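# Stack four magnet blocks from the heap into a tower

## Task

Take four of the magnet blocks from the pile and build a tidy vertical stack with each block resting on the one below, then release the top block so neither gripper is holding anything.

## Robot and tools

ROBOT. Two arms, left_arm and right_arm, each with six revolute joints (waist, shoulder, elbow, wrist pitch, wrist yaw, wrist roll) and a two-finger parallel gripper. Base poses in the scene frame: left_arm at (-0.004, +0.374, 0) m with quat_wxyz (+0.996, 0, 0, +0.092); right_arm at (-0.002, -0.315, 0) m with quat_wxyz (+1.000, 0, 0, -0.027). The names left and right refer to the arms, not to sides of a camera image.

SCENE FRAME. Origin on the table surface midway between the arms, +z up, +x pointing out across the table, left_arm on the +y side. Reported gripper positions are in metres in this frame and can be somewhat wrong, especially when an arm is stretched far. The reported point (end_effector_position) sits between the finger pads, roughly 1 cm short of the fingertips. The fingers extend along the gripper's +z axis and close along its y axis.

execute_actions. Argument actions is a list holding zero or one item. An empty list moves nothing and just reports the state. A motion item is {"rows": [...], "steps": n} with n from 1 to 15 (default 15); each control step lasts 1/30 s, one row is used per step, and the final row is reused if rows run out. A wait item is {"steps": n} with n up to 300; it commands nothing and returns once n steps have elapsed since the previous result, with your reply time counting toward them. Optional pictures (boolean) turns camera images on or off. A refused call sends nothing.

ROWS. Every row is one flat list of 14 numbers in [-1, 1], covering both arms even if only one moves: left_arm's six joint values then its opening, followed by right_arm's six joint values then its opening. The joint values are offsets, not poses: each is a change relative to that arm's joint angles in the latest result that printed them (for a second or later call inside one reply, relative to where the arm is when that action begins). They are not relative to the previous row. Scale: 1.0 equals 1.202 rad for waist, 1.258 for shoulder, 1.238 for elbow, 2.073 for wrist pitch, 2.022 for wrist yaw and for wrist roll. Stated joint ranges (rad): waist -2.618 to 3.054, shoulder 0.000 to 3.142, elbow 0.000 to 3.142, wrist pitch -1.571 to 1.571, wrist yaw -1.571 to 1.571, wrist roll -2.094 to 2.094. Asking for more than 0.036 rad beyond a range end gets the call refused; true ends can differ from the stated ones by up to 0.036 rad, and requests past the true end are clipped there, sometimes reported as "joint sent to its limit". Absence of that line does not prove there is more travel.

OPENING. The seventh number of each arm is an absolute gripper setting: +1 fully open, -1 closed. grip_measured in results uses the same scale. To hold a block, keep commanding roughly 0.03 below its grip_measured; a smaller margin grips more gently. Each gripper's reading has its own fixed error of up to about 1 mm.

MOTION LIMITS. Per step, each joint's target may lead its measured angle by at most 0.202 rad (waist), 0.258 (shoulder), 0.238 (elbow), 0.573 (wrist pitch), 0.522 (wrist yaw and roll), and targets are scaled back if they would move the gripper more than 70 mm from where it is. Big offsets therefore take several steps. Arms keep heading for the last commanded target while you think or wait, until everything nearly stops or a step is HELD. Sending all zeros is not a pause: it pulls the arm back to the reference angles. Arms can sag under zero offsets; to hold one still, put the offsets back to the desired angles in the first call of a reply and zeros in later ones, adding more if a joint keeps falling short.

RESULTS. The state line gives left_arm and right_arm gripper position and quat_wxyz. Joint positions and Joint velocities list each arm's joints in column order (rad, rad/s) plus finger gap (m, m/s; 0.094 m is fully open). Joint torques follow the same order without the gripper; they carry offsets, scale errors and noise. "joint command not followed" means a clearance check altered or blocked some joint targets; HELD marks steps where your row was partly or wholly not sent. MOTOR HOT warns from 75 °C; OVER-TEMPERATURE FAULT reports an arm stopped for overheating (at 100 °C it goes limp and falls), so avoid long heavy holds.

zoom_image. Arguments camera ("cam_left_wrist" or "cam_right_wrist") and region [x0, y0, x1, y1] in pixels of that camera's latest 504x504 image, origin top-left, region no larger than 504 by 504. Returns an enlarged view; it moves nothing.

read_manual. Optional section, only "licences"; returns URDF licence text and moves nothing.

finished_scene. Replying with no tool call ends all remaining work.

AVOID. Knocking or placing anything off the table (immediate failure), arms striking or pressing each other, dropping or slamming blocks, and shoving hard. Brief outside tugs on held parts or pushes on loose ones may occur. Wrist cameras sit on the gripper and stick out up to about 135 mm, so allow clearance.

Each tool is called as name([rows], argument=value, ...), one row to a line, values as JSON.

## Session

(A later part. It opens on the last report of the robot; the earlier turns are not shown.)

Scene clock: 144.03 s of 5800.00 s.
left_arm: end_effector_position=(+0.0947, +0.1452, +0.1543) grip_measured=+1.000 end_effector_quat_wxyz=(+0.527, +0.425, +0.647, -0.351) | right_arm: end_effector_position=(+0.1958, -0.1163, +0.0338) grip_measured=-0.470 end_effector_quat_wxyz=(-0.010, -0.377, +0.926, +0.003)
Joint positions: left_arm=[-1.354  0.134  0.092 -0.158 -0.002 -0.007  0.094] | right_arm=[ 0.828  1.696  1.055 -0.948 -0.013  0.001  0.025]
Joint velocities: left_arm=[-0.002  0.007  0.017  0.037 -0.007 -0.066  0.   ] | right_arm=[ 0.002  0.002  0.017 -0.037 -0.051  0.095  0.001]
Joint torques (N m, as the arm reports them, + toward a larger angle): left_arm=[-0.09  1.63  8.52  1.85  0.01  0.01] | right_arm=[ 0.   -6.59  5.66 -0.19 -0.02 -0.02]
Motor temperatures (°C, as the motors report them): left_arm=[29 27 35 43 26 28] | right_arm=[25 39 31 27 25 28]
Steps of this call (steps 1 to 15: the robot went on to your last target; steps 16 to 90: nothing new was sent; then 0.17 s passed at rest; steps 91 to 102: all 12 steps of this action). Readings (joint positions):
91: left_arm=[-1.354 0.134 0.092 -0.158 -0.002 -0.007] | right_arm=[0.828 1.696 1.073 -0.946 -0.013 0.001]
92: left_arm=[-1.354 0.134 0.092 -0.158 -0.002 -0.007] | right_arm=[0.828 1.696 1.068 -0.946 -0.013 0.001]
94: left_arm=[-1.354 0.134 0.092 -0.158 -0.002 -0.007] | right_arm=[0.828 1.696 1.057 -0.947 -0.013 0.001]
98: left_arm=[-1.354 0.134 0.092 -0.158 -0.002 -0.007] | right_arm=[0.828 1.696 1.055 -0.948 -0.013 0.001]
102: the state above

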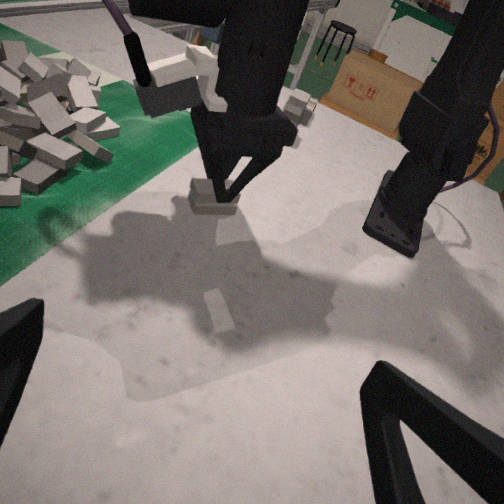

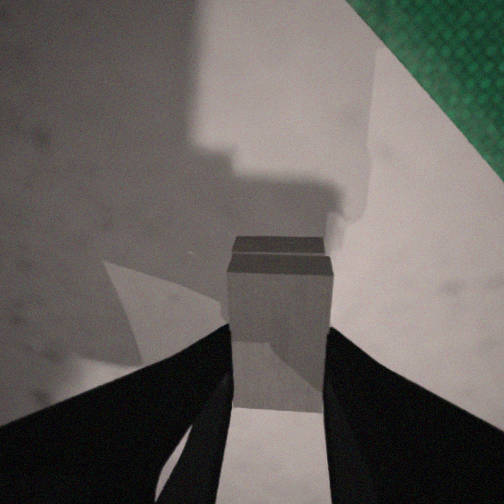

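execute_actions([
  {"rows":[[0,0,0,0,0,0,1,0,0,0,0.011,-0.006,-0.01,-0.52],[0,0,0,0,0,0,1,0,0,0,0.011,-0.006,-0.01,-0.52],[0,0,0,0,0,0,1,0,0,0,0.011,-0.006,-0.01,-0.52],[0,0,0,0,0,0,1,0,0.01,0,0.011,-0.006,-0.01,-0.52],[0,0,0,0,0,0,1,0,0.019,0,0.011,-0.006,-0.01,-0.52]],"steps":15},
])

zoom_image(camera="cam_left_wrist", region=[160,140,280,260])

zoom_image(camera="cam_right_wrist", region=[180,180,380,380])

Scene clock: 147.10 s of 5800.00 s.
left_arm: end_effector_position=(+0.0947, +0.1452, +0.1543) grip_measured=+1.000 end_effector_quat_wxyz=(+0.527, +0.425, +0.647, -0.351) | right_arm: end_effector_position=(+0.1951, -0.1157, +0.0300) grip_measured=-0.470 end_effector_quat_wxyz=(-0.016, -0.383, +0.923, +0.003)
Joint positions: left_arm=[-1.354  0.134  0.092 -0.158 -0.002 -0.007  0.094] | right_arm=[ 0.828  1.711  1.055 -0.943 -0.018 -0.012  0.025]
Joint velocities: left_arm=[ 0.007  0.007 -0.002  0.007  0.022  0.081  0.   ] | right_arm=[ 0.007 -0.012 -0.027 -0.095  0.022  0.051 -0.   ]
Joint torques (N m, as the arm reports them, + toward a larger angle): left_arm=[-0.01  1.7   8.48  1.86  0.01 -0.02] | right_arm=[ 0.01 -5.95  6.51 -0.07 -0.08 -0.09]
Motor temperatures (°C, as the motors report them): left_arm=[29 27 35 43 26 28] | right_arm=[25 39 31 27 25 28]
Steps of this call (steps 1 to 15: the robot went on to your last target; steps 16 to 77: nothing new was sent; steps 78 to 92: all 15 steps of this action). Readings (joint positions):
78: left_arm=[-1.354 0.134 0.092 -0.158 -0.002 -0.007] | right_arm=[0.828 1.696 1.055 -0.947 -0.013 -0.001]
79: left_arm=[-1.354 0.134 0.092 -0.158 -0.002 -0.007] | right_arm=[0.828 1.696 1.055 -0.946 -0.014 -0.003]
81: left_arm=[-1.354 0.134 0.092 -0.158 -0.002 -0.007] | right_arm=[0.828 1.696 1.055 -0.945 -0.016 -0.007]
85: left_arm=[-1.354 0.134 0.092 -0.158 -0.002 -0.007] | right_arm=[0.828 1.709 1.055 -0.943 -0.018 -0.011]
92: the state above

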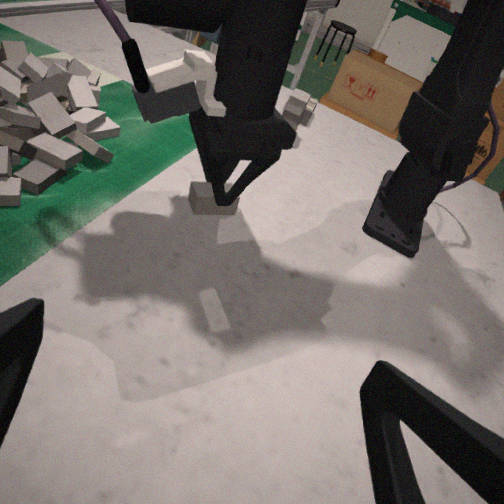

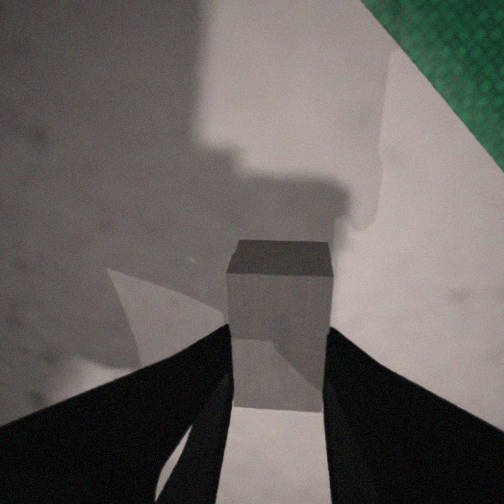

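Region (160, 140, 280, 260) of cam_left_wrist's 504x504 image, scaled by 4.200, with more detail than that image has.

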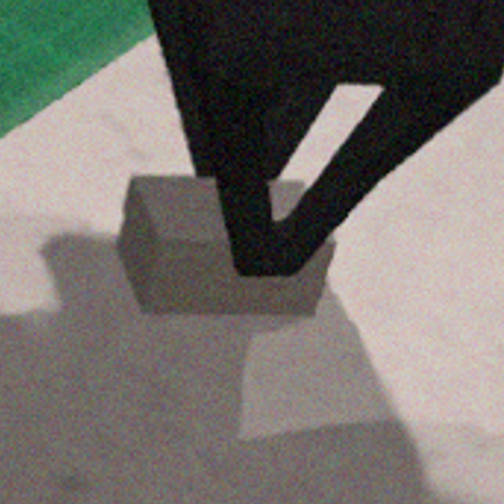

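Region (180, 180, 380, 380) of cam_right_wrist's 504x504 image, scaled by 2.520, with more detail than that image has.

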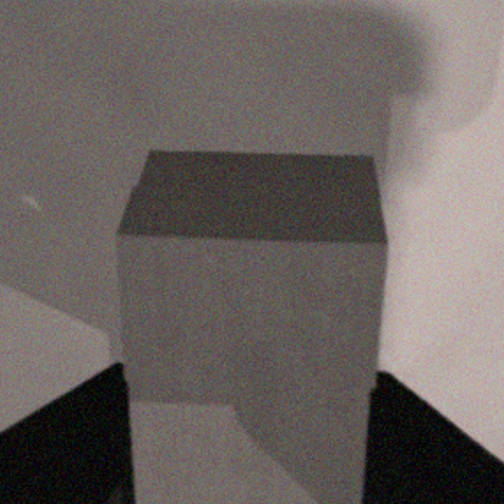

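execute_actions([
  {"rows":[[0,0,0,0,0,0,1,0,0,0,0,0,0,-0.47],[0,0,0,0,0,0,1,0,0,0,0,0,0,-0.43],[0,0,0,0,0,0,1,0,0,0,0,0,0,-0.38],[0,0,0,0,0,0,1,0,0,0,0,0,0,-0.32],[0,0,0,0,0,0,1,0,0,0,0,0,0,-0.26],[0,0,0,0,0,0,1,0,0,0,-0.01,0,0,-0.2],[0,0,0,0,0,0,1,0,-0.01,0.02,-0.02,0,0,-0.2],[0,0,0,0,0,0,1,0,-0.02,0.035,-0.03,0,0,-0.2],[0,0,0,0,0,0,1,0,-0.03,0.05,-0.045,0,0,-0.2],[0,0,0,0,0,0,1,0,-0.03,0.07,-0.06,0,0,-0.2],[0,0,0,0,0,0,1,0,-0.03,0.1,-0.075,0,0,-0.2],[0,0,0,0,0,0,1,0,-0.03,0.13,-0.09,0,0,-0.2],[0,0,0,0,0,0,1,0,-0.03,0.16,-0.11,0,0,-0.2],[0,0,0,0,0,0,1,0,-0.03,0.19,-0.12,0,0,-0.2],[0,0,0,0,0,0,1,0,-0.03,0.22,-0.13,0,0,-0.2]]},
], pictures=false)

execute_actions([
  {"steps":8},
])

Scene clock: 157.17 s of 5800.00 s.
left_arm: end_effector_position=(+0.0947, +0.1452, +0.1543) grip_measured=+1.000 end_effector_quat_wxyz=(+0.527, +0.425, +0.647, -0.351) | right_arm: end_effector_position=(+0.2061, -0.1051, +0.0724) grip_measured=-0.202 end_effector_quat_wxyz=(-0.011, -0.383, +0.924, +0.005)
Joint positions: left_arm=[-1.354  0.134  0.092 -0.158 -0.002 -0.007  0.094] | right_arm=[ 0.828  1.705  1.227 -1.11  -0.017 -0.012  0.037]
Joint velocities: left_arm=[-0.007 -0.002 -0.002 -0.022 -0.066  0.022  0.   ] | right_arm=[ 0.017 -0.032  1.106 -0.549 -0.007 -0.037 -0.001]
Joint torques (N m, as the arm reports them, + toward a larger angle): left_arm=[-0.04  1.73  8.52  1.85 -0.02 -0.03] | right_arm=[-0.02 -9.85  9.31 -0.32 -0.02 -0.01]
Motor temperatures (°C, as the motors report them): left_arm=[29 27 36 43 26 28] | right_arm=[25 38 32 27 25 28]
Steps of this call (steps 1 to 15: the robot went on to your last target; steps 16 to 90: nothing new was sent; then 6.57 s passed at rest; steps 91 to 105: all 15 steps of this action). Readings (joint positions):
91: left_arm=[-1.354 0.134 0.092 -0.158 -0.002 -0.007] | right_arm=[0.828 1.711 1.055 -0.943 -0.018 -0.012]
92: left_arm=[-1.354 0.134 0.092 -0.158 -0.002 -0.007] | right_arm=[0.828 1.711 1.055 -0.943 -0.018 -0.012]
94: left_arm=[-1.354 0.134 0.092 -0.158 -0.002 -0.007] | right_arm=[0.828 1.711 1.055 -0.943 -0.017 -0.012]
98: left_arm=[-1.354 0.134 0.092 -0.158 -0.002 -0.007] | right_arm=[0.828 1.711 1.057 -0.953 -0.017 -0.012]
105: the state above

Scene clock: 157.43 s of 5800.00 s.
left_arm: end_effector_position=(+0.0947, +0.1452, +0.1543) grip_measured=+1.000 end_effector_quat_wxyz=(+0.527, +0.425, +0.647, -0.351) | right_arm: end_effector_position=(+0.2132, -0.0981, +0.1014) grip_measured=-0.202 end_effector_quat_wxyz=(+0.011, -0.384, +0.923, +0.014)
Joint positions: left_arm=[-1.354  0.134  0.092 -0.158 -0.002 -0.007  0.094] | right_arm=[ 0.828  1.677  1.312 -1.174 -0.017 -0.012  0.037]
Joint velocities: left_arm=[-0.002 -0.012 -0.012 -0.022 -0.007 -0.051  0.   ] | right_arm=[-0.002 -0.002  0.002 -0.242 -0.022  0.022 -0.   ]
Joint torques (N m, as the arm reports them, + toward a larger angle): left_arm=[-0.02  1.7   8.5   1.86  0.02  0.  ] | right_arm=[-0.01 -7.62  8.41 -0.24 -0.03 -0.01]
Motor temperatures (°C, as the motors report them): left_arm=[29 27 36 43 26 28] | right_arm=[25 38 32 27 25 28]
Steps of this call (steps 1 to 8: the robot went on to your last target). Readings (joint positions):
1: left_arm=[-1.354 0.134 0.092 -0.158 -0.002 -0.007] | right_arm=[0.828 1.702 1.262 -1.124 -0.017 -0.012]
2: left_arm=[-1.354 0.134 0.092 -0.158 -0.002 -0.007] | right_arm=[0.828 1.695 1.287 -1.131 -0.017 -0.012]
4: left_arm=[-1.354 0.134 0.092 -0.158 -0.002 -0.007] | right_arm=[0.828 1.681 1.310 -1.142 -0.017 -0.012]
8: the state above

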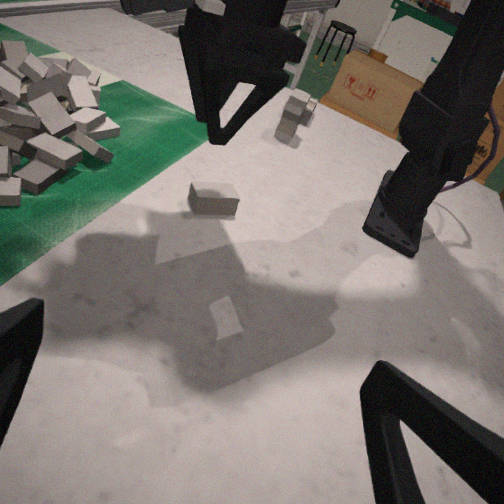

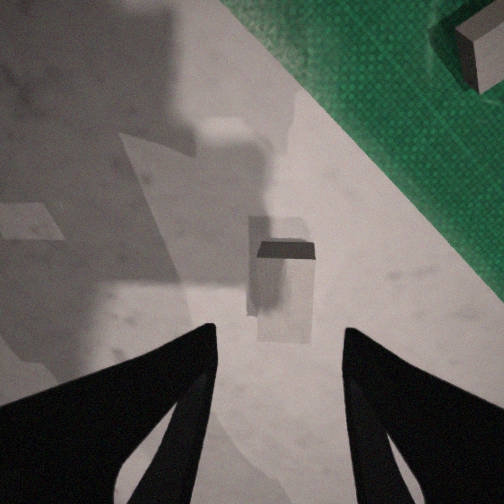

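execute_actions([
  {"rows":[[0,0,0,0,0,0,1,-0.01,0.01,0.03,-0.02,0,-0.04,-0.2],[0,0,0,0,0,0,1,-0.025,0.03,0.065,-0.025,0,-0.09,-0.2],[0,0,0,0,0,0,1,-0.045,0.055,0.1,-0.03,0,-0.14,-0.2],[0,0,0,0,0,0,1,-0.065,0.08,0.135,-0.035,0.005,-0.19,-0.2],[0,0,0,0,0,0,1,-0.085,0.105,0.17,-0.04,0.01,-0.24,-0.2],[0,0,0,0,0,0,1,-0.105,0.13,0.205,-0.045,0.01,-0.29,-0.2],[0,0,0,0,0,0,1,-0.125,0.155,0.24,-0.05,0.01,-0.34,-0.2],[0,0,0,0,0,0,1,-0.145,0.18,0.275,-0.055,0.01,-0.39,-0.2],[0,0,0,0,0,0,1,-0.165,0.205,0.31,-0.06,0.01,-0.44,-0.2],[0,0,0,0,0,0,1,-0.185,0.23,0.345,-0.065,0.01,-0.49,-0.2],[0,0,0,0,0,0,1,-0.205,0.255,0.38,-0.068,0.01,-0.54,-0.2],[0,0,0,0,0,0,1,-0.22,0.28,0.41,-0.068,0.01,-0.59,-0.2],[0,0,0,0,0,0,1,-0.235,0.305,0.435,-0.068,0.01,-0.64,-0.2],[0,0,0,0,0,0,1,-0.245,0.328,0.455,-0.068,0.01,-0.68,-0.2],[0,0,0,0,0,0,1,-0.25,0.344,0.462,-0.068,0.01,-0.705,-0.2]]},
], pictures=false)

execute_actions([
  {"steps":18},
])

Scene clock: 163.87 s of 5800.00 s.
left_arm: end_effector_position=(+0.0947, +0.1452, +0.1543) grip_measured=+1.000 end_effector_quat_wxyz=(+0.527, +0.425, +0.647, -0.351) | right_arm: end_effector_position=(+0.3606, -0.1182, +0.1077) grip_measured=-0.202 end_effector_quat_wxyz=(-0.034, +0.709, -0.704, +0.011)
Joint positions: left_arm=[-1.354  0.134  0.092 -0.158 -0.002 -0.007  0.094] | right_arm=[ 0.548  2.056  1.829 -1.272  0.001 -1.083  0.037]
Joint velocities: left_arm=[ 0.017 -0.017 -0.002  0.022 -0.037  0.051  0.   ] | right_arm=[-0.481  0.706  0.652  0.037  0.095 -2.366  0.001]
Joint torques (N m, as the arm reports them, + toward a larger angle): left_arm=[-0.11  1.75  8.57  1.8   0.    0.  ] | right_arm=[  0.75 -10.02   8.48  -0.42  -0.05   0.  ]
Motor temperatures (°C, as the motors report them): left_arm=[29 27 36 43 26 28] | right_arm=[25 38 32 26 25 28]
Steps of this call (steps 1 to 30: the robot went on to your last target; steps 31 to 90: nothing new was sent; then 2.93 s passed at rest; steps 91 to 105: all 15 steps of this action). Readings (joint positions):
91: left_arm=[-1.354 0.134 0.092 -0.158 -0.002 -0.007] | right_arm=[0.828 1.677 1.312 -1.197 -0.017 -0.024]
92: left_arm=[-1.354 0.134 0.092 -0.158 -0.002 -0.007] | right_arm=[0.826 1.682 1.320 -1.206 -0.018 -0.053]
94: left_arm=[-1.354 0.134 0.092 -0.158 -0.002 -0.007] | right_arm=[0.807 1.718 1.376 -1.232 -0.020 -0.153]
98: left_arm=[-1.354 0.134 0.092 -0.158 -0.002 -0.007] | right_arm=[0.715 1.841 1.555 -1.249 -0.014 -0.450]
105: the state above

Scene clock: 164.47 s of 5800.00 s.
left_arm: end_effector_position=(+0.0947, +0.1452, +0.1543) grip_measured=+1.000 end_effector_quat_wxyz=(+0.527, +0.425, +0.647, -0.351) | right_arm: end_effector_position=(+0.3660, -0.1305, +0.0902) grip_measured=-0.202 end_effector_quat_wxyz=(-0.004, +0.811, -0.585, +0.008)
Joint positions: left_arm=[-1.354  0.134  0.092 -0.158 -0.002 -0.007  0.094] | right_arm=[ 0.52   2.115  1.851 -1.293  0.011 -1.426  0.037]
Joint velocities: left_arm=[ 0.012 -0.017  0.007 -0.022  0.022  0.022  0.   ] | right_arm=[-0.002  0.002 -0.002 -0.007 -0.037 -0.007  0.   ]
Joint torques (N m, as the arm reports them, + toward a larger angle): left_arm=[-0.03  1.78  8.58  1.87 -0.02  0.01] | right_arm=[  0.69 -11.3    9.98  -0.33  -0.08  -0.1 ]
Motor temperatures (°C, as the motors report them): left_arm=[29 27 36 43 26 28] | right_arm=[25 39 32 26 25 28]
Steps of this call (steps 1 to 18: the robot went on to your last target). Readings (joint positions):
1: left_arm=[-1.354 0.134 0.092 -0.158 -0.002 -0.007] | right_arm=[0.534 2.077 1.846 -1.272 0.004 -1.152]
2: left_arm=[-1.354 0.134 0.092 -0.158 -0.002 -0.007] | right_arm=[0.524 2.091 1.851 -1.272 0.006 -1.208]
4: left_arm=[-1.354 0.134 0.092 -0.158 -0.002 -0.007] | right_arm=[0.517 2.109 1.851 -1.278 0.010 -1.289]
8: left_arm=[-1.354 0.134 0.092 -0.158 -0.002 -0.007] | right_arm=[0.520 2.115 1.851 -1.288 0.011 -1.374]
18: the state above

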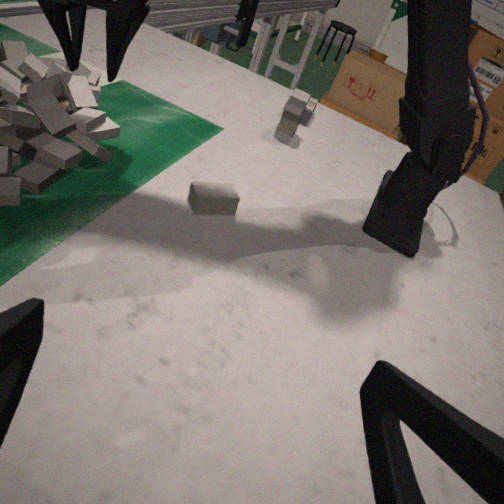

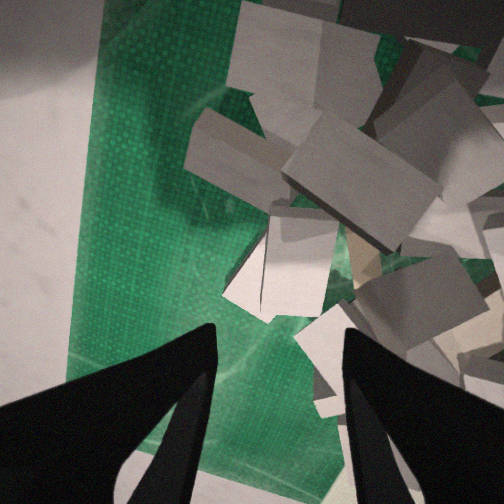

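execute_actions([
  {"rows":[[0,0,0,0,0,0,1,0,0,0,0.02,0,0.02,-0.22],[0,0,0,0,0,0,1,0,0.005,-0.01,0.03,0,0.04,-0.24],[0,0,0,0,0,0,1,0,0.01,-0.02,0.04,0,0.055,-0.26],[0,0,0,0,0,0,1,0,0.015,-0.03,0.05,0,0.063,-0.28],[0,0,0,0,0,0,1,0,0.02,-0.035,0.055,0,0.063,-0.3],[0,0,0,0,0,0,1,0,0.025,-0.04,0.055,0,0.063,-0.3],[0,0,0,0,0,0,1,0,0.03,-0.045,0.055,0,0.063,-0.3],[0,0,0,0,0,0,1,0,0.035,-0.05,0.055,0,0.063,-0.3],[0,0,0,0,0,0,1,0,0.04,-0.055,0.055,0,0.063,-0.3]]},
], pictures=false)

execute_actions([
  {"steps":8},
])

Scene clock: 170.70 s of 5800.00 s.
left_arm: end_effector_position=(+0.0947, +0.1452, +0.1543) grip_measured=+1.000 end_effector_quat_wxyz=(+0.527, +0.425, +0.647, -0.351) | right_arm: end_effector_position=(+0.3722, -0.1278, +0.0565) grip_measured=-0.298 end_effector_quat_wxyz=(+0.001, +0.776, -0.631, +0.006)
Joint positions: left_arm=[-1.354  0.134  0.092 -0.158 -0.002 -0.007  0.094] | right_arm=[ 0.52   2.166  1.797 -1.199  0.013 -1.31   0.033]
Joint velocities: left_arm=[ 0.012  0.002 -0.017 -0.051  0.007 -0.022  0.   ] | right_arm=[-0.022  0.027 -0.022 -0.007 -0.051  0.037 -0.001]
Joint torques (N m, as the arm reports them, + toward a larger angle): left_arm=[ 0.01  1.8   8.57  1.85  0.   -0.01] | right_arm=[  0.02 -11.73   5.94   0.02  -0.01   0.08]
Motor temperatures (°C, as the motors report them): left_arm=[29 27 36 43 26 28] | right_arm=[25 40 33 26 25 28]
Steps of this call (steps 1 to 30: the robot went on to your last target; steps 31 to 90: nothing new was sent; then 2.73 s passed at rest; steps 91 to 105: all 15 steps of this action). Readings (joint positions):
91: left_arm=[-1.354 0.134 0.092 -0.158 -0.002 -0.007] | right_arm=[0.520 2.115 1.851 -1.291 0.011 -1.425]
92: left_arm=[-1.354 0.134 0.092 -0.158 -0.002 -0.007] | right_arm=[0.520 2.115 1.851 -1.284 0.011 -1.412]
94: left_arm=[-1.354 0.134 0.092 -0.158 -0.002 -0.007] | right_arm=[0.520 2.115 1.849 -1.260 0.012 -1.377]
98: left_arm=[-1.354 0.134 0.092 -0.158 -0.002 -0.007] | right_arm=[0.520 2.126 1.829 -1.215 0.012 -1.333]
105: the state above

Scene clock: 170.97 s of 5800.00 s.
left_arm: end_effector_position=(+0.0947, +0.1452, +0.1543) grip_measured=+1.000 end_effector_quat_wxyz=(+0.527, +0.425, +0.647, -0.351) | right_arm: end_effector_position=(+0.3724, -0.1277, +0.0564) grip_measured=-0.298 end_effector_quat_wxyz=(+0.001, +0.774, -0.633, +0.007)
Joint positions: left_arm=[-1.354  0.134  0.092 -0.158 -0.002 -0.007  0.094] | right_arm=[ 0.52   2.166  1.797 -1.197  0.013 -1.305  0.033]
Joint velocities: left_arm=[-0.002 -0.007 -0.007 -0.051  0.022  0.007  0.   ] | right_arm=[-0.002  0.007 -0.002  0.037  0.051 -0.022 -0.   ]
Joint torques (N m, as the arm reports them, + toward a larger angle): left_arm=[-0.02  1.69  8.5   1.85  0.02  0.03] | right_arm=[  0.03 -11.51   6.    -0.01  -0.03   0.1 ]
Motor temperatures (°C, as the motors report them): left_arm=[29 27 36 43 26 28] | right_arm=[25 40 33 26 25 28]
Steps of this call (steps 1 to 8: the robot went on to your last target). Readings (joint positions):
1: left_arm=[-1.354 0.134 0.092 -0.158 -0.002 -0.007] | right_arm=[0.520 2.166 1.797 -1.198 0.013 -1.309]
2: left_arm=[-1.354 0.134 0.092 -0.158 -0.002 -0.007] | right_arm=[0.520 2.166 1.797 -1.198 0.013 -1.307]
4: left_arm=[-1.354 0.134 0.092 -0.158 -0.002 -0.007] | right_arm=[0.520 2.166 1.797 -1.197 0.013 -1.306]
8: the state above

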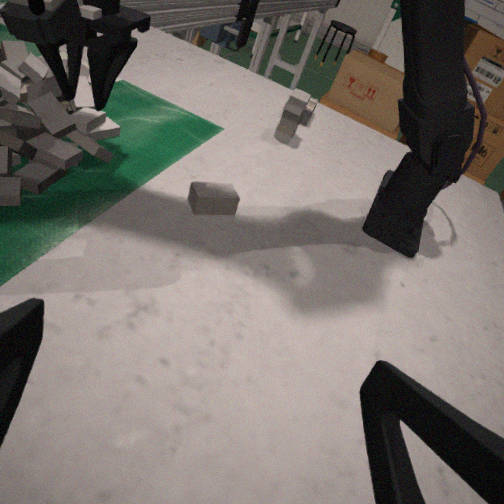

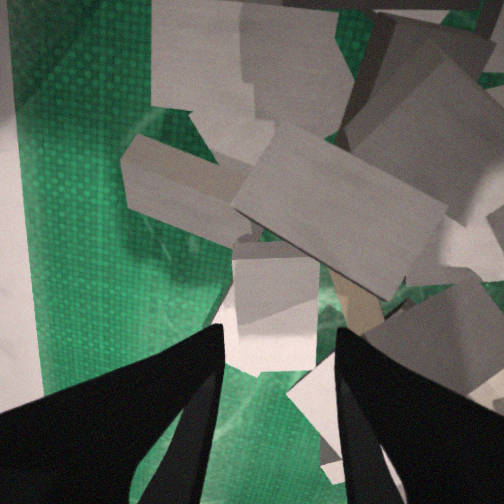

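execute_actions([
  {"rows":[[0,0,0,0,0,0,1,0,0,0,0.01,-0.016,-0.012,-0.3],[0,0,0,0,0,0,1,0,0,0,0.012,-0.016,-0.012,-0.3],[0,0,0,0,0,0,1,0,0.005,0,0.012,-0.016,-0.012,-0.3],[0,0,0,0,0,0,1,0,0.01,0,0.012,-0.016,-0.012,-0.3],[0,0,0,0,0,0,1,0,0.015,0,0.012,-0.016,-0.012,-0.3],[0,0,0,0,0,0,1,0,0.02,0,0.012,-0.016,-0.012,-0.3],[0,0,0,0,0,0,1,0,0.025,0,0.012,-0.016,-0.012,-0.3],[0,0,0,0,0,0,1,0,0.03,0,0.012,-0.016,-0.012,-0.3]]},
])

zoom_image(camera="cam_left_wrist", region=[20,60,160,200])

Scene clock: 176.33 s of 5800.00 s.
left_arm: end_effector_position=(+0.0947, +0.1452, +0.1543) grip_measured=+1.000 end_effector_quat_wxyz=(+0.527, +0.425, +0.647, -0.351) | right_arm: end_effector_position=(+0.3704, -0.1252, +0.0471) grip_measured=-0.298 end_effector_quat_wxyz=(+0.006, +0.780, -0.626, -0.005)
Joint positions: left_arm=[-1.354  0.134  0.092 -0.158 -0.002 -0.007  0.094] | right_arm=[ 0.52   2.189  1.797 -1.194 -0.005 -1.322  0.033]
Joint velocities: left_arm=[ 0.002 -0.017 -0.002 -0.022 -0.022 -0.037  0.   ] | right_arm=[-0.037 -0.007  0.007 -0.007 -0.022  0.022 -0.   ]
Joint torques (N m, as the arm reports them, + toward a larger angle): left_arm=[0.   1.63 8.59 1.84 0.   0.  ] | right_arm=[ -0.03 -10.3    7.03  -0.02  -0.13  -0.09]
Motor temperatures (°C, as the motors report them): left_arm=[29 27 36 44 26 28] | right_arm=[25 41 32 27 25 28]
Steps of this call (steps 1 to 15: the robot went on to your last target; steps 16 to 90: nothing new was sent; then 1.87 s passed at rest; steps 91 to 105: all 15 steps of this action). Readings (joint positions):
91: left_arm=[-1.354 0.134 0.092 -0.158 -0.002 -0.007] | right_arm=[0.520 2.166 1.797 -1.197 0.010 -1.307]
92: left_arm=[-1.354 0.134 0.092 -0.158 -0.002 -0.007] | right_arm=[0.520 2.166 1.797 -1.197 0.007 -1.310]
94: left_arm=[-1.354 0.134 0.092 -0.158 -0.002 -0.007] | right_arm=[0.520 2.166 1.797 -1.195 0.002 -1.315]
98: left_arm=[-1.354 0.134 0.092 -0.158 -0.002 -0.007] | right_arm=[0.520 2.174 1.797 -1.194 -0.003 -1.320]
105: the state above

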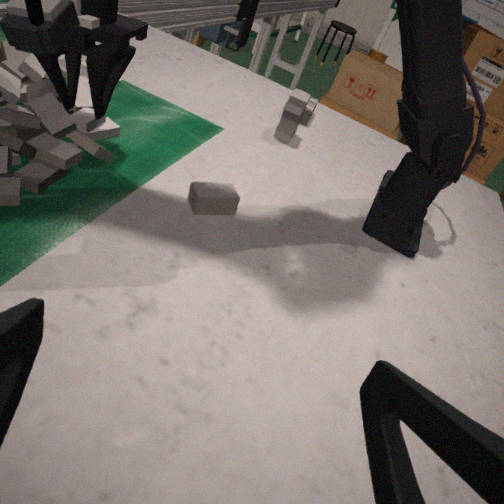

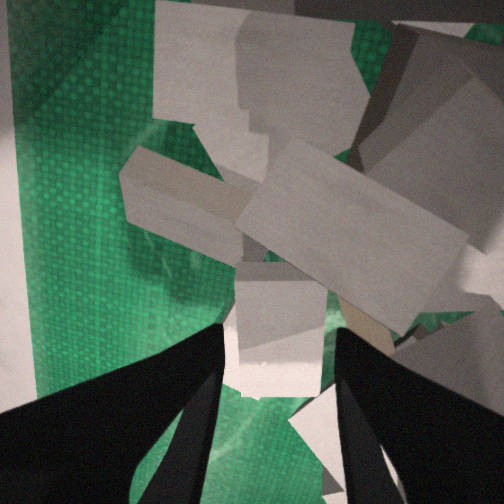

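Region (20, 60, 160, 200) of cam_left_wrist's 504x504 image, scaled by 3.600, with more detail than that image has.

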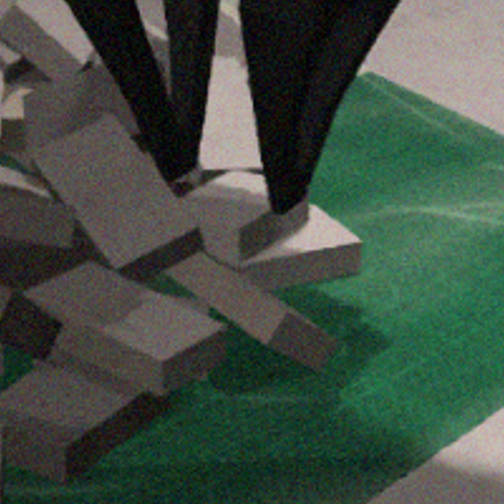

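execute_actions([
  {"rows":[[0,0,0,0,0,0,1,0,0,0,0.014,0.008,0,-0.3],[0,0,0,0,0,0,1,0,0.01,0,0.014,0.008,0,-0.3],[0,0,0,0,0,0,1,0,0.015,0,0.014,0.008,0,-0.3],[0,0,0,0,0,0,1,0,0.02,0,0.014,0.008,0,-0.3],[0,0,0,0,0,0,1,0,0.025,0,0.014,0.008,0,-0.3],[0,0,0,0,0,0,1,0,0.03,0,0.014,0.008,0,-0.3]]},
])

zoom_image(camera="cam_left_wrist", region=[20,60,160,200])

Scene clock: 179.77 s of 5800.00 s.
left_arm: end_effector_position=(+0.0947, +0.1452, +0.1543) grip_measured=+1.000 end_effector_quat_wxyz=(+0.527, +0.425, +0.647, -0.351) | right_arm: end_effector_position=(+0.3705, -0.1255, +0.0468) grip_measured=-0.298 end_effector_quat_wxyz=(+0.007, +0.780, -0.626, -0.005)
Joint positions: left_arm=[-1.354  0.134  0.092 -0.158 -0.002 -0.007  0.094] | right_arm=[ 0.52   2.19   1.797 -1.194 -0.003 -1.322  0.033]
Joint velocities: left_arm=[-0.012  0.017 -0.007 -0.11  -0.022  0.066  0.   ] | right_arm=[-0.012 -0.007 -0.022  0.022 -0.037 -0.037 -0.   ]
Joint torques (N m, as the arm reports them, + toward a larger angle): left_arm=[-0.04  1.77  8.59  1.85 -0.01 -0.01] | right_arm=[-0.01 -8.47  7.04  0.05  0.1  -0.01]
Motor temperatures (°C, as the motors report them): left_arm=[29 27 36 44 26 28] | right_arm=[25 41 32 27 25 28]
Steps of this call (steps 1 to 15: the robot went on to your last target; steps 16 to 88: nothing new was sent; steps 89 to 103: all 15 steps of this action). Readings (joint positions):
89: left_arm=[-1.354 0.134 0.092 -0.158 -0.002 -0.007] | right_arm=[0.520 2.189 1.797 -1.194 -0.004 -1.322]
90: left_arm=[-1.354 0.134 0.092 -0.158 -0.002 -0.007] | right_arm=[0.520 2.189 1.797 -1.194 -0.003 -1.322]
92: left_arm=[-1.354 0.134 0.092 -0.158 -0.002 -0.007] | right_arm=[0.520 2.189 1.797 -1.194 -0.003 -1.322]
96: left_arm=[-1.354 0.134 0.092 -0.158 -0.002 -0.007] | right_arm=[0.520 2.190 1.797 -1.194 -0.003 -1.322]
103: the state above

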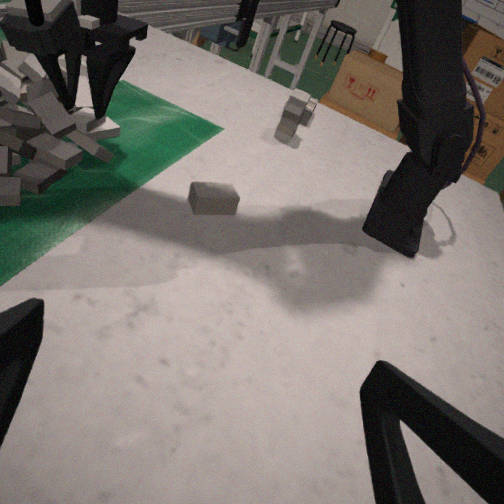

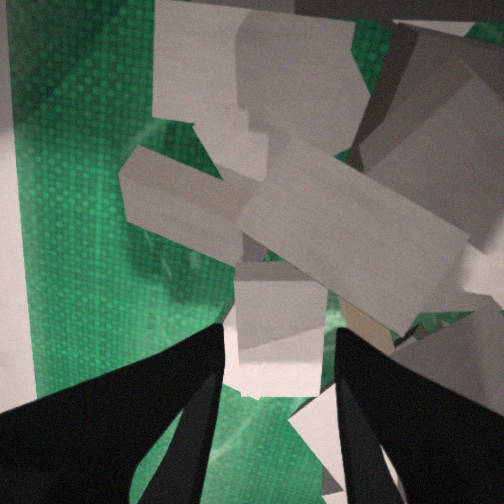

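Region (20, 60, 160, 200) of cam_left_wrist's 504x504 image, scaled by 3.600, with more detail than that image has.

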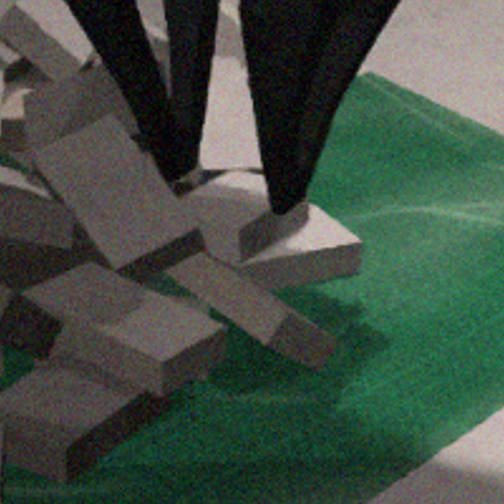

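execute_actions([
  {"rows":[[0,0,0,0,0,0,1,0,-0.02,0,0,0,0,-0.3],[0,0,0,0,0,0,1,0,-0.02,0,0,0,0,-0.32],[0,0,0,0,0,0,1,0,-0.02,0,0,0,0,-0.34],[0,0,0,0,0,0,1,0,-0.02,0,0,-0.01,0,-0.36],[0,0,0,0,0,0,1,0,-0.02,0,0,-0.016,0,-0.38]],"steps":13},
])

Scene clock: 184.13 s of 5800.00 s.
left_arm: end_effector_position=(+0.0947, +0.1452, +0.1543) grip_measured=+1.000 end_effector_quat_wxyz=(+0.527, +0.425, +0.647, -0.351) | right_arm: end_effector_position=(+0.3697, -0.1228, +0.0494) grip_measured=-0.378 end_effector_quat_wxyz=(+0.000, +0.780, -0.626, -0.010)
Joint positions: left_arm=[-1.354  0.134  0.092 -0.158 -0.002 -0.007  0.094] | right_arm=[ 0.52   2.184  1.797 -1.194 -0.019 -1.322  0.029]
Joint velocities: left_arm=[-0.002  0.002  0.002  0.051  0.022 -0.066  0.   ] | right_arm=[-0.017  0.002 -0.022  0.007 -0.007  0.051  0.   ]
Joint torques (N m, as the arm reports them, + toward a larger angle): left_arm=[-0.05  1.74  8.55  1.87 -0.01 -0.02] | right_arm=[ -0.01 -13.13   6.97  -0.21  -0.12  -0.01]
Motor temperatures (°C, as the motors report them): left_arm=[29 27 36 44 26 28] | right_arm=[25 41 32 27 25 28]
Steps of this call (steps 1 to 15: the robot went on to your last target; steps 16 to 90: nothing new was sent; then 0.93 s passed at rest; steps 91 to 103: all 13 steps of this action). Readings (joint positions):
91: left_arm=[-1.354 0.134 0.092 -0.158 -0.002 -0.007] | right_arm=[0.520 2.187 1.797 -1.194 -0.003 -1.322]
92: left_arm=[-1.354 0.134 0.092 -0.158 -0.002 -0.007] | right_arm=[0.520 2.186 1.797 -1.194 -0.003 -1.322]
94: left_arm=[-1.354 0.134 0.092 -0.158 -0.002 -0.007] | right_arm=[0.520 2.184 1.797 -1.194 -0.003 -1.322]
98: left_arm=[-1.354 0.134 0.092 -0.158 -0.002 -0.007] | right_arm=[0.520 2.184 1.797 -1.194 -0.013 -1.322]
103: the state above

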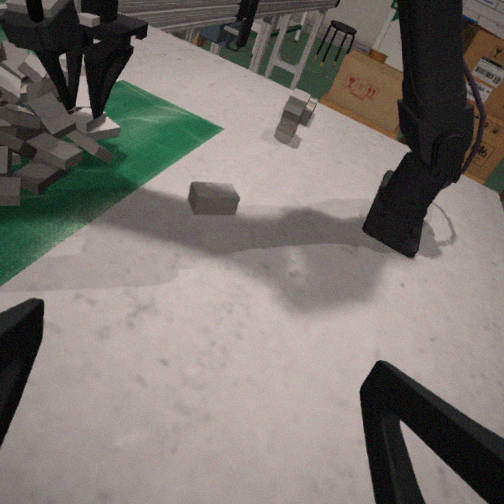

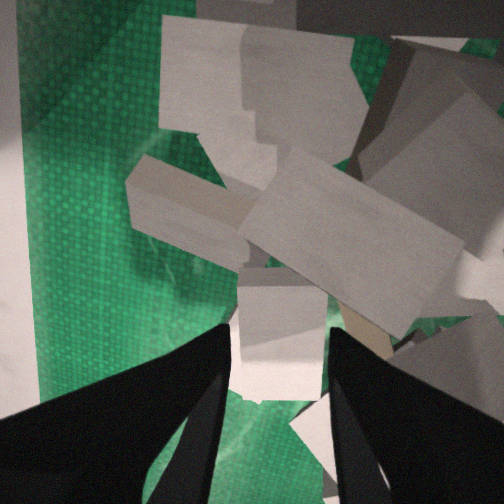

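execute_actions([
  {"rows":[[0,0,0,0,0,0,1,0,0,0,0.016,0,0,-0.37],[0,0,0,0,0,0,1,0,0.0,0,0.016,0,0,-0.37],[0,0,0,0,0,0,1,0,0.01,0,0.016,0,0,-0.37],[0,0,0,0,0,0,1,0,0.015,0,0.016,0,0,-0.37],[0,0,0,0,0,0,1,0,0.02,0,0.016,0,0,-0.37],[0,0,0,0,0,0,1,0,0.025,0,0.016,0,0,-0.37],[0,0,0,0,0,0,1,0,0.03,0,0.016,0,0,-0.37],[0,0,0,0,0,0,1,0,0.034,0,0.016,0,0,-0.37]]},
])

zoom_image(camera="cam_left_wrist", region=[20,60,160,200])

Scene clock: 187.73 s of 5800.00 s.
left_arm: end_effector_position=(+0.0947, +0.1452, +0.1543) grip_measured=+1.000 end_effector_quat_wxyz=(+0.527, +0.425, +0.647, -0.351) | right_arm: end_effector_position=(+0.3717, -0.1219, +0.0469) grip_measured=-0.372 end_effector_quat_wxyz=(-0.002, +0.780, -0.626, -0.009)
Joint positions: left_arm=[-1.354  0.134  0.092 -0.158 -0.002 -0.007  0.094] | right_arm=[ 0.52   2.19   1.797 -1.183 -0.018 -1.322  0.029]
Joint velocities: left_arm=[ 0.017  0.002  0.007 -0.022 -0.051  0.007  0.   ] | right_arm=[-0.007  0.012  0.012 -0.007 -0.022  0.022 -0.   ]
Joint torques (N m, as the arm reports them, + toward a larger angle): left_arm=[-0.07  1.86  8.51  1.84 -0.02  0.01] | right_arm=[ 0.01 -8.48  7.08  0.01 -0.03 -0.01]
Motor temperatures (°C, as the motors report them): left_arm=[29 27 36 44 26 28] | right_arm=[25 42 32 27 25 28]
Steps of this call (steps 1 to 15: the robot went on to your last target; steps 16 to 90: nothing new was sent; then 0.10 s passed at rest; steps 91 to 105: all 15 steps of this action). Readings (joint positions):
91: left_arm=[-1.354 0.134 0.092 -0.158 -0.002 -0.007] | right_arm=[0.520 2.184 1.797 -1.192 -0.020 -1.322]
92: left_arm=[-1.354 0.134 0.092 -0.158 -0.002 -0.007] | right_arm=[0.520 2.184 1.797 -1.189 -0.020 -1.322]
94: left_arm=[-1.354 0.134 0.092 -0.158 -0.002 -0.007] | right_arm=[0.520 2.184 1.797 -1.183 -0.018 -1.322]
98: left_arm=[-1.354 0.134 0.092 -0.158 -0.002 -0.007] | right_arm=[0.520 2.190 1.797 -1.183 -0.018 -1.322]
105: the state above

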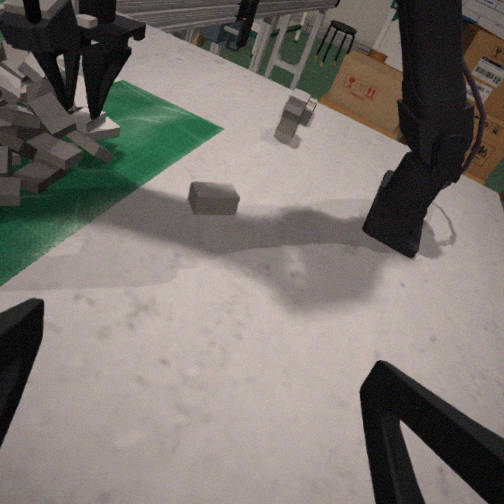

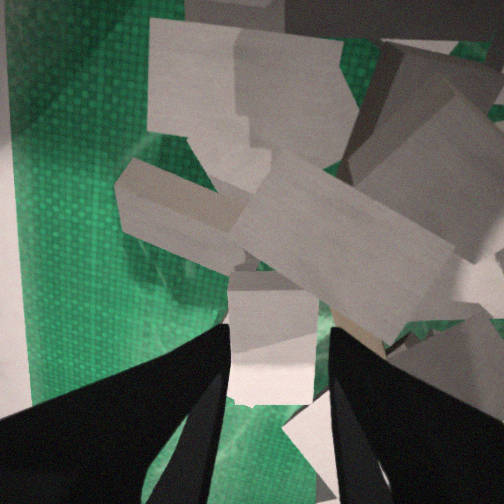

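Region (20, 60, 160, 200) of cam_left_wrist's 504x504 image, scaled by 3.600, with more detail than that image has.

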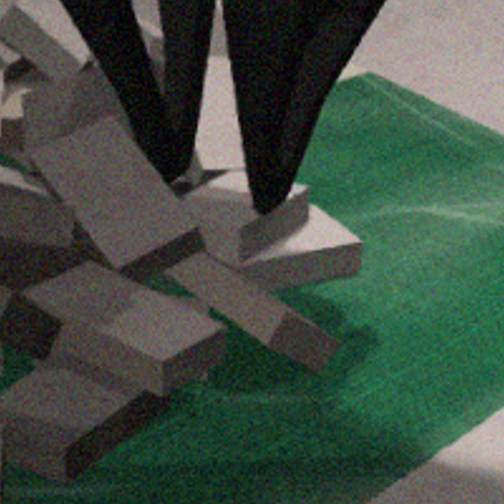

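execute_actions([
  {"rows":[[0,0,0,0,0,0,1,0,-0.02,0,0,0,0,-0.37],[0,0,0,0,0,0,1,0,-0.02,0,0,0,0,-0.37],[0,0,0,0,0,0,1,0,-0.02,0,-0.014,0,0,-0.37],[0,0,0,0,0,0,1,0,-0.02,0,-0.014,0,0,-0.37],[0,0,0,0,0,0,1,0,-0.02,0,-0.014,0,0,-0.37],[0,0,0,0,0,0,1,0,-0.01,0,-0.014,0,0,-0.37],[0,0,0,0,0,0,1,0,-0.005,0,-0.014,0,0,-0.37],[0,0,0,0,0,0,1,0,0,0,-0.014,0,0,-0.37],[0,0,0,0,0,0,1,0,0.01,0,-0.014,0,0,-0.37],[0,0,0,0,0,0,1,0,0.018,0,-0.014,0,0,-0.37],[0,0,0,0,0,0,1,0,0.025,0,-0.014,0,0,-0.37]]},
], pictures=false)

execute_actions([
  {"steps":6},
])

zoom_image(camera="cam_right_wrist", region=[180,230,430,480])

Scene clock: 193.67 s of 5800.00 s.
left_arm: end_effector_position=(+0.0947, +0.1452, +0.1543) grip_measured=+1.000 end_effector_quat_wxyz=(+0.527, +0.425, +0.647, -0.351) | right_arm: end_effector_position=(+0.3685, -0.1241, +0.0395) grip_measured=-0.372 end_effector_quat_wxyz=(+0.012, +0.780, -0.626, -0.014)
Joint positions: left_arm=[-1.354  0.134  0.092 -0.158 -0.002 -0.007  0.094] | right_arm=[ 0.52   2.208  1.797 -1.193 -0.015 -1.322  0.029]
Joint velocities: left_arm=[-0.012 -0.007 -0.017  0.037 -0.007 -0.022  0.   ] | right_arm=[ 0.002  0.134  0.012 -0.007 -0.037  0.037 -0.001]
Joint torques (N m, as the arm reports them, + toward a larger angle): left_arm=[-0.06  1.69  8.53  1.83  0.01  0.  ] | right_arm=[  0.05 -11.2    7.08  -0.37   0.02  -0.02]
Motor temperatures (°C, as the motors report them): left_arm=[29 27 36 44 26 28] | right_arm=[25 42 32 27 25 28]
Steps of this call (steps 1 to 15: the robot went on to your last target; steps 16 to 90: nothing new was sent; then 2.43 s passed at rest; steps 91 to 105: all 15 steps of this action). Readings (joint positions):
91: left_arm=[-1.354 0.134 0.092 -0.158 -0.002 -0.007] | right_arm=[0.520 2.187 1.797 -1.183 -0.018 -1.322]
92: left_arm=[-1.354 0.134 0.092 -0.158 -0.002 -0.007] | right_arm=[0.520 2.186 1.797 -1.183 -0.018 -1.322]
94: left_arm=[-1.354 0.134 0.092 -0.158 -0.002 -0.007] | right_arm=[0.520 2.184 1.797 -1.185 -0.018 -1.322]
98: left_arm=[-1.354 0.134 0.092 -0.158 -0.002 -0.007] | right_arm=[0.520 2.184 1.797 -1.189 -0.017 -1.322]
105: the state above

Scene clock: 193.87 s of 5800.00 s.
left_arm: end_effector_position=(+0.0947, +0.1452, +0.1543) grip_measured=+1.000 end_effector_quat_wxyz=(+0.527, +0.425, +0.647, -0.351) | right_arm: end_effector_position=(+0.3677, -0.1247, +0.0374) grip_measured=-0.372 end_effector_quat_wxyz=(+0.016, +0.780, -0.626, -0.015)
Joint positions: left_arm=[-1.354  0.134  0.092 -0.158 -0.002 -0.007  0.094] | right_arm=[ 0.52   2.214  1.797 -1.195 -0.014 -1.322  0.029]
Joint velocities: left_arm=[-0.007 -0.007 -0.012 -0.007 -0.022  0.037  0.   ] | right_arm=[-0.002 -0.012  0.012 -0.051  0.037  0.022 -0.001]
Joint torques (N m, as the arm reports them, + toward a larger angle): left_arm=[-0.01  1.81  8.59  1.85  0.01  0.01] | right_arm=[ -0.04 -11.23   7.    -0.41  -0.08  -0.01]
Motor temperatures (°C, as the motors report them): left_arm=[29 27 36 44 26 28] | right_arm=[25 42 32 27 25 28]
Steps of this call (steps 1 to 6: the robot went on to your last target). Readings (joint positions):
1: left_arm=[-1.354 0.134 0.092 -0.158 -0.002 -0.007] | right_arm=[0.520 2.212 1.797 -1.194 -0.015 -1.322]
2: left_arm=[-1.354 0.134 0.092 -0.158 -0.002 -0.007] | right_arm=[0.520 2.213 1.797 -1.194 -0.015 -1.322]
4: left_arm=[-1.354 0.134 0.092 -0.158 -0.002 -0.007] | right_arm=[0.520 2.214 1.797 -1.195 -0.014 -1.322]
6: the state above

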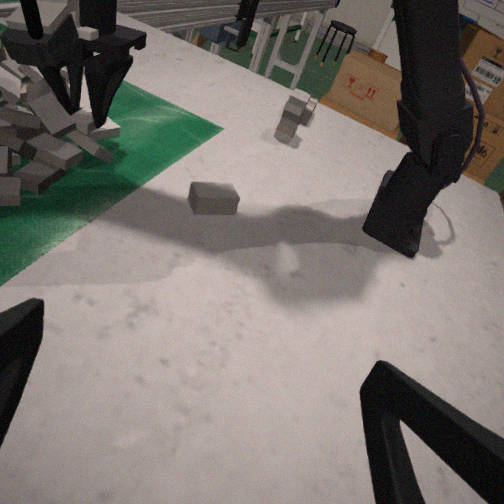

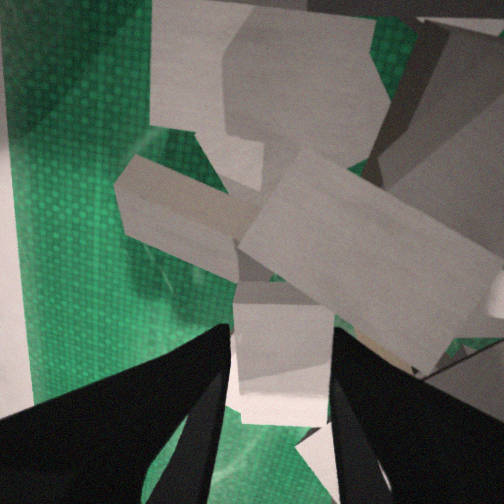

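Region (180, 230, 430, 480) of cam_right_wrist's 504x504 image, scaled by 2.016, with more detail than that image has.

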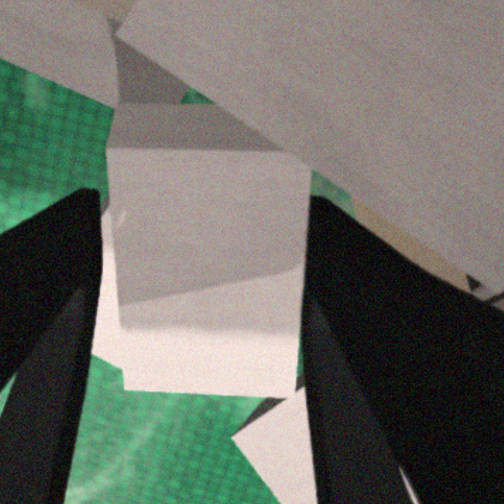

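execute_actions([
  {"rows":[[0,0,0,0,0,0,1,0,0,0,0,0,0,-0.4],[0,0,0,0,0,0,1,0,0,0,0,0,0,-0.43],[0,0,0,0,0,0,1,0,0,0,0,0,0,-0.46],[0,0,0,0,0,0,1,0,0,0,0,0,0,-0.49],[0,0,0,0,0,0,1,0,0,0,0,0,0,-0.52],[0,0,0,0,0,0,1,0,0,0,0,0,0,-0.52],[0,0,0,0,0,0,1,0,0,0,0,0,0,-0.52],[0,0,0,0,0,0,1,0,0,0,0,0,0,-0.52],[0,0,0,0,0,0,1,0,-0.015,0,-0.015,0,0,-0.52],[0,0,0,0,0,0,1,0,-0.025,0,-0.025,0,0,-0.52],[0,0,0,0,0,0,1,0,-0.035,-0.02,-0.03,0,0,-0.52],[0,0,0,0,0,0,1,0,-0.05,-0.03,-0.03,0,0,-0.52],[0,0,0,0,0,0,1,0,-0.065,-0.04,-0.03,0,0,-0.52],[0,0,0,0,0,0,1,0,-0.08,-0.05,-0.03,0,0,-0.52],[0,0,0,0,0,0,1,0,-0.1,-0.06,-0.03,0,0,-0.52]]},
], pictures=false)

execute_actions([
  {"steps":10},
])

Scene clock: 199.53 s of 5800.00 s.
left_arm: end_effector_position=(+0.0947, +0.1452, +0.1543) grip_measured=+1.000 end_effector_quat_wxyz=(+0.527, +0.425, +0.647, -0.351) | right_arm: end_effector_position=(+0.3564, -0.1311, +0.0490) grip_measured=-0.473 end_effector_quat_wxyz=(+0.020, +0.780, -0.626, -0.015)
Joint positions: left_arm=[-1.354  0.134  0.092 -0.158 -0.002 -0.007  0.094] | right_arm=[ 0.52   2.159  1.755 -1.215 -0.011 -1.322  0.025]
Joint velocities: left_arm=[-0.007  0.002 -0.017 -0.037 -0.051 -0.066  0.   ] | right_arm=[-0.012 -0.569 -0.408 -0.037  0.007 -0.007  0.001]
Joint torques (N m, as the arm reports them, + toward a larger angle): left_arm=[0.08 1.71 8.58 1.89 0.01 0.  ] | right_arm=[ -0.05 -14.46   6.36  -0.48  -0.02  -0.02]
Motor temperatures (°C, as the motors report them): left_arm=[29 27 36 44 26 28] | right_arm=[25 42 32 27 25 28]
Steps of this call (steps 1 to 15: the robot went on to your last target; steps 16 to 90: nothing new was sent; then 2.17 s passed at rest; steps 91 to 105: all 15 steps of this action). Readings (joint positions):
91: left_arm=[-1.354 0.134 0.092 -0.158 -0.002 -0.007] | right_arm=[0.520 2.214 1.797 -1.195 -0.013 -1.322]
92: left_arm=[-1.354 0.134 0.092 -0.158 -0.002 -0.007] | right_arm=[0.520 2.214 1.797 -1.195 -0.012 -1.322]
94: left_arm=[-1.354 0.134 0.092 -0.158 -0.002 -0.007] | right_arm=[0.520 2.214 1.797 -1.195 -0.011 -1.322]
98: left_arm=[-1.354 0.134 0.092 -0.158 -0.002 -0.007] | right_arm=[0.520 2.214 1.797 -1.195 -0.011 -1.322]
105: the state above

Scene clock: 199.87 s of 5800.00 s.
left_arm: end_effector_position=(+0.0947, +0.1452, +0.1543) grip_measured=+1.000 end_effector_quat_wxyz=(+0.527, +0.425, +0.647, -0.351) | right_arm: end_effector_position=(+0.3516, -0.1335, +0.0697) grip_measured=-0.473 end_effector_quat_wxyz=(+0.007, +0.780, -0.626, -0.009)
Joint positions: left_arm=[-1.354  0.134  0.092 -0.158 -0.002 -0.007  0.094] | right_arm=[ 0.52   2.096  1.741 -1.236 -0.011 -1.322  0.025]
Joint velocities: left_arm=[-0.007 -0.007 -0.012 -0.022 -0.051 -0.051  0.   ] | right_arm=[ 0.002 -0.017 -0.007 -0.022 -0.007 -0.066 -0.001]
Joint torques (N m, as the arm reports them, + toward a larger angle): left_arm=[-0.08  1.79  8.5   1.83  0.01  0.  ] | right_arm=[  0.   -11.57   5.48  -0.4   -0.05  -0.01]
Motor temperatures (°C, as the motors report them): left_arm=[29 27 36 44 26 28] | right_arm=[25 42 32 26 25 28]
Steps of this call (steps 1 to 10: the robot went on to your last target). Readings (joint positions):
1: left_arm=[-1.354 0.134 0.092 -0.158 -0.002 -0.007] | right_arm=[0.520 2.141 1.746 -1.221 -0.011 -1.322]
2: left_arm=[-1.354 0.134 0.092 -0.158 -0.002 -0.007] | right_arm=[0.520 2.126 1.742 -1.229 -0.011 -1.322]
4: left_arm=[-1.354 0.134 0.092 -0.158 -0.002 -0.007] | right_arm=[0.520 2.105 1.741 -1.235 -0.011 -1.322]
8: left_arm=[-1.354 0.134 0.092 -0.158 -0.002 -0.007] | right_arm=[0.520 2.096 1.741 -1.235 -0.011 -1.322]
10: the state above

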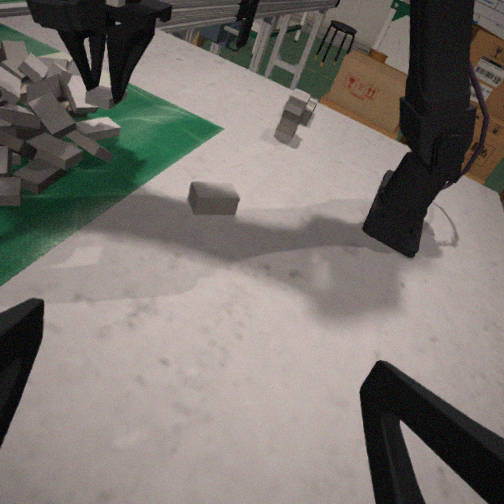

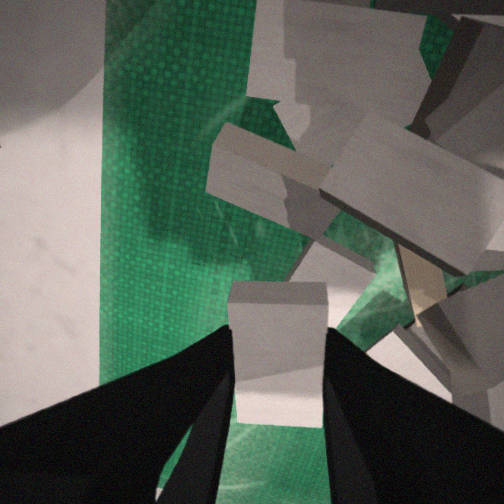

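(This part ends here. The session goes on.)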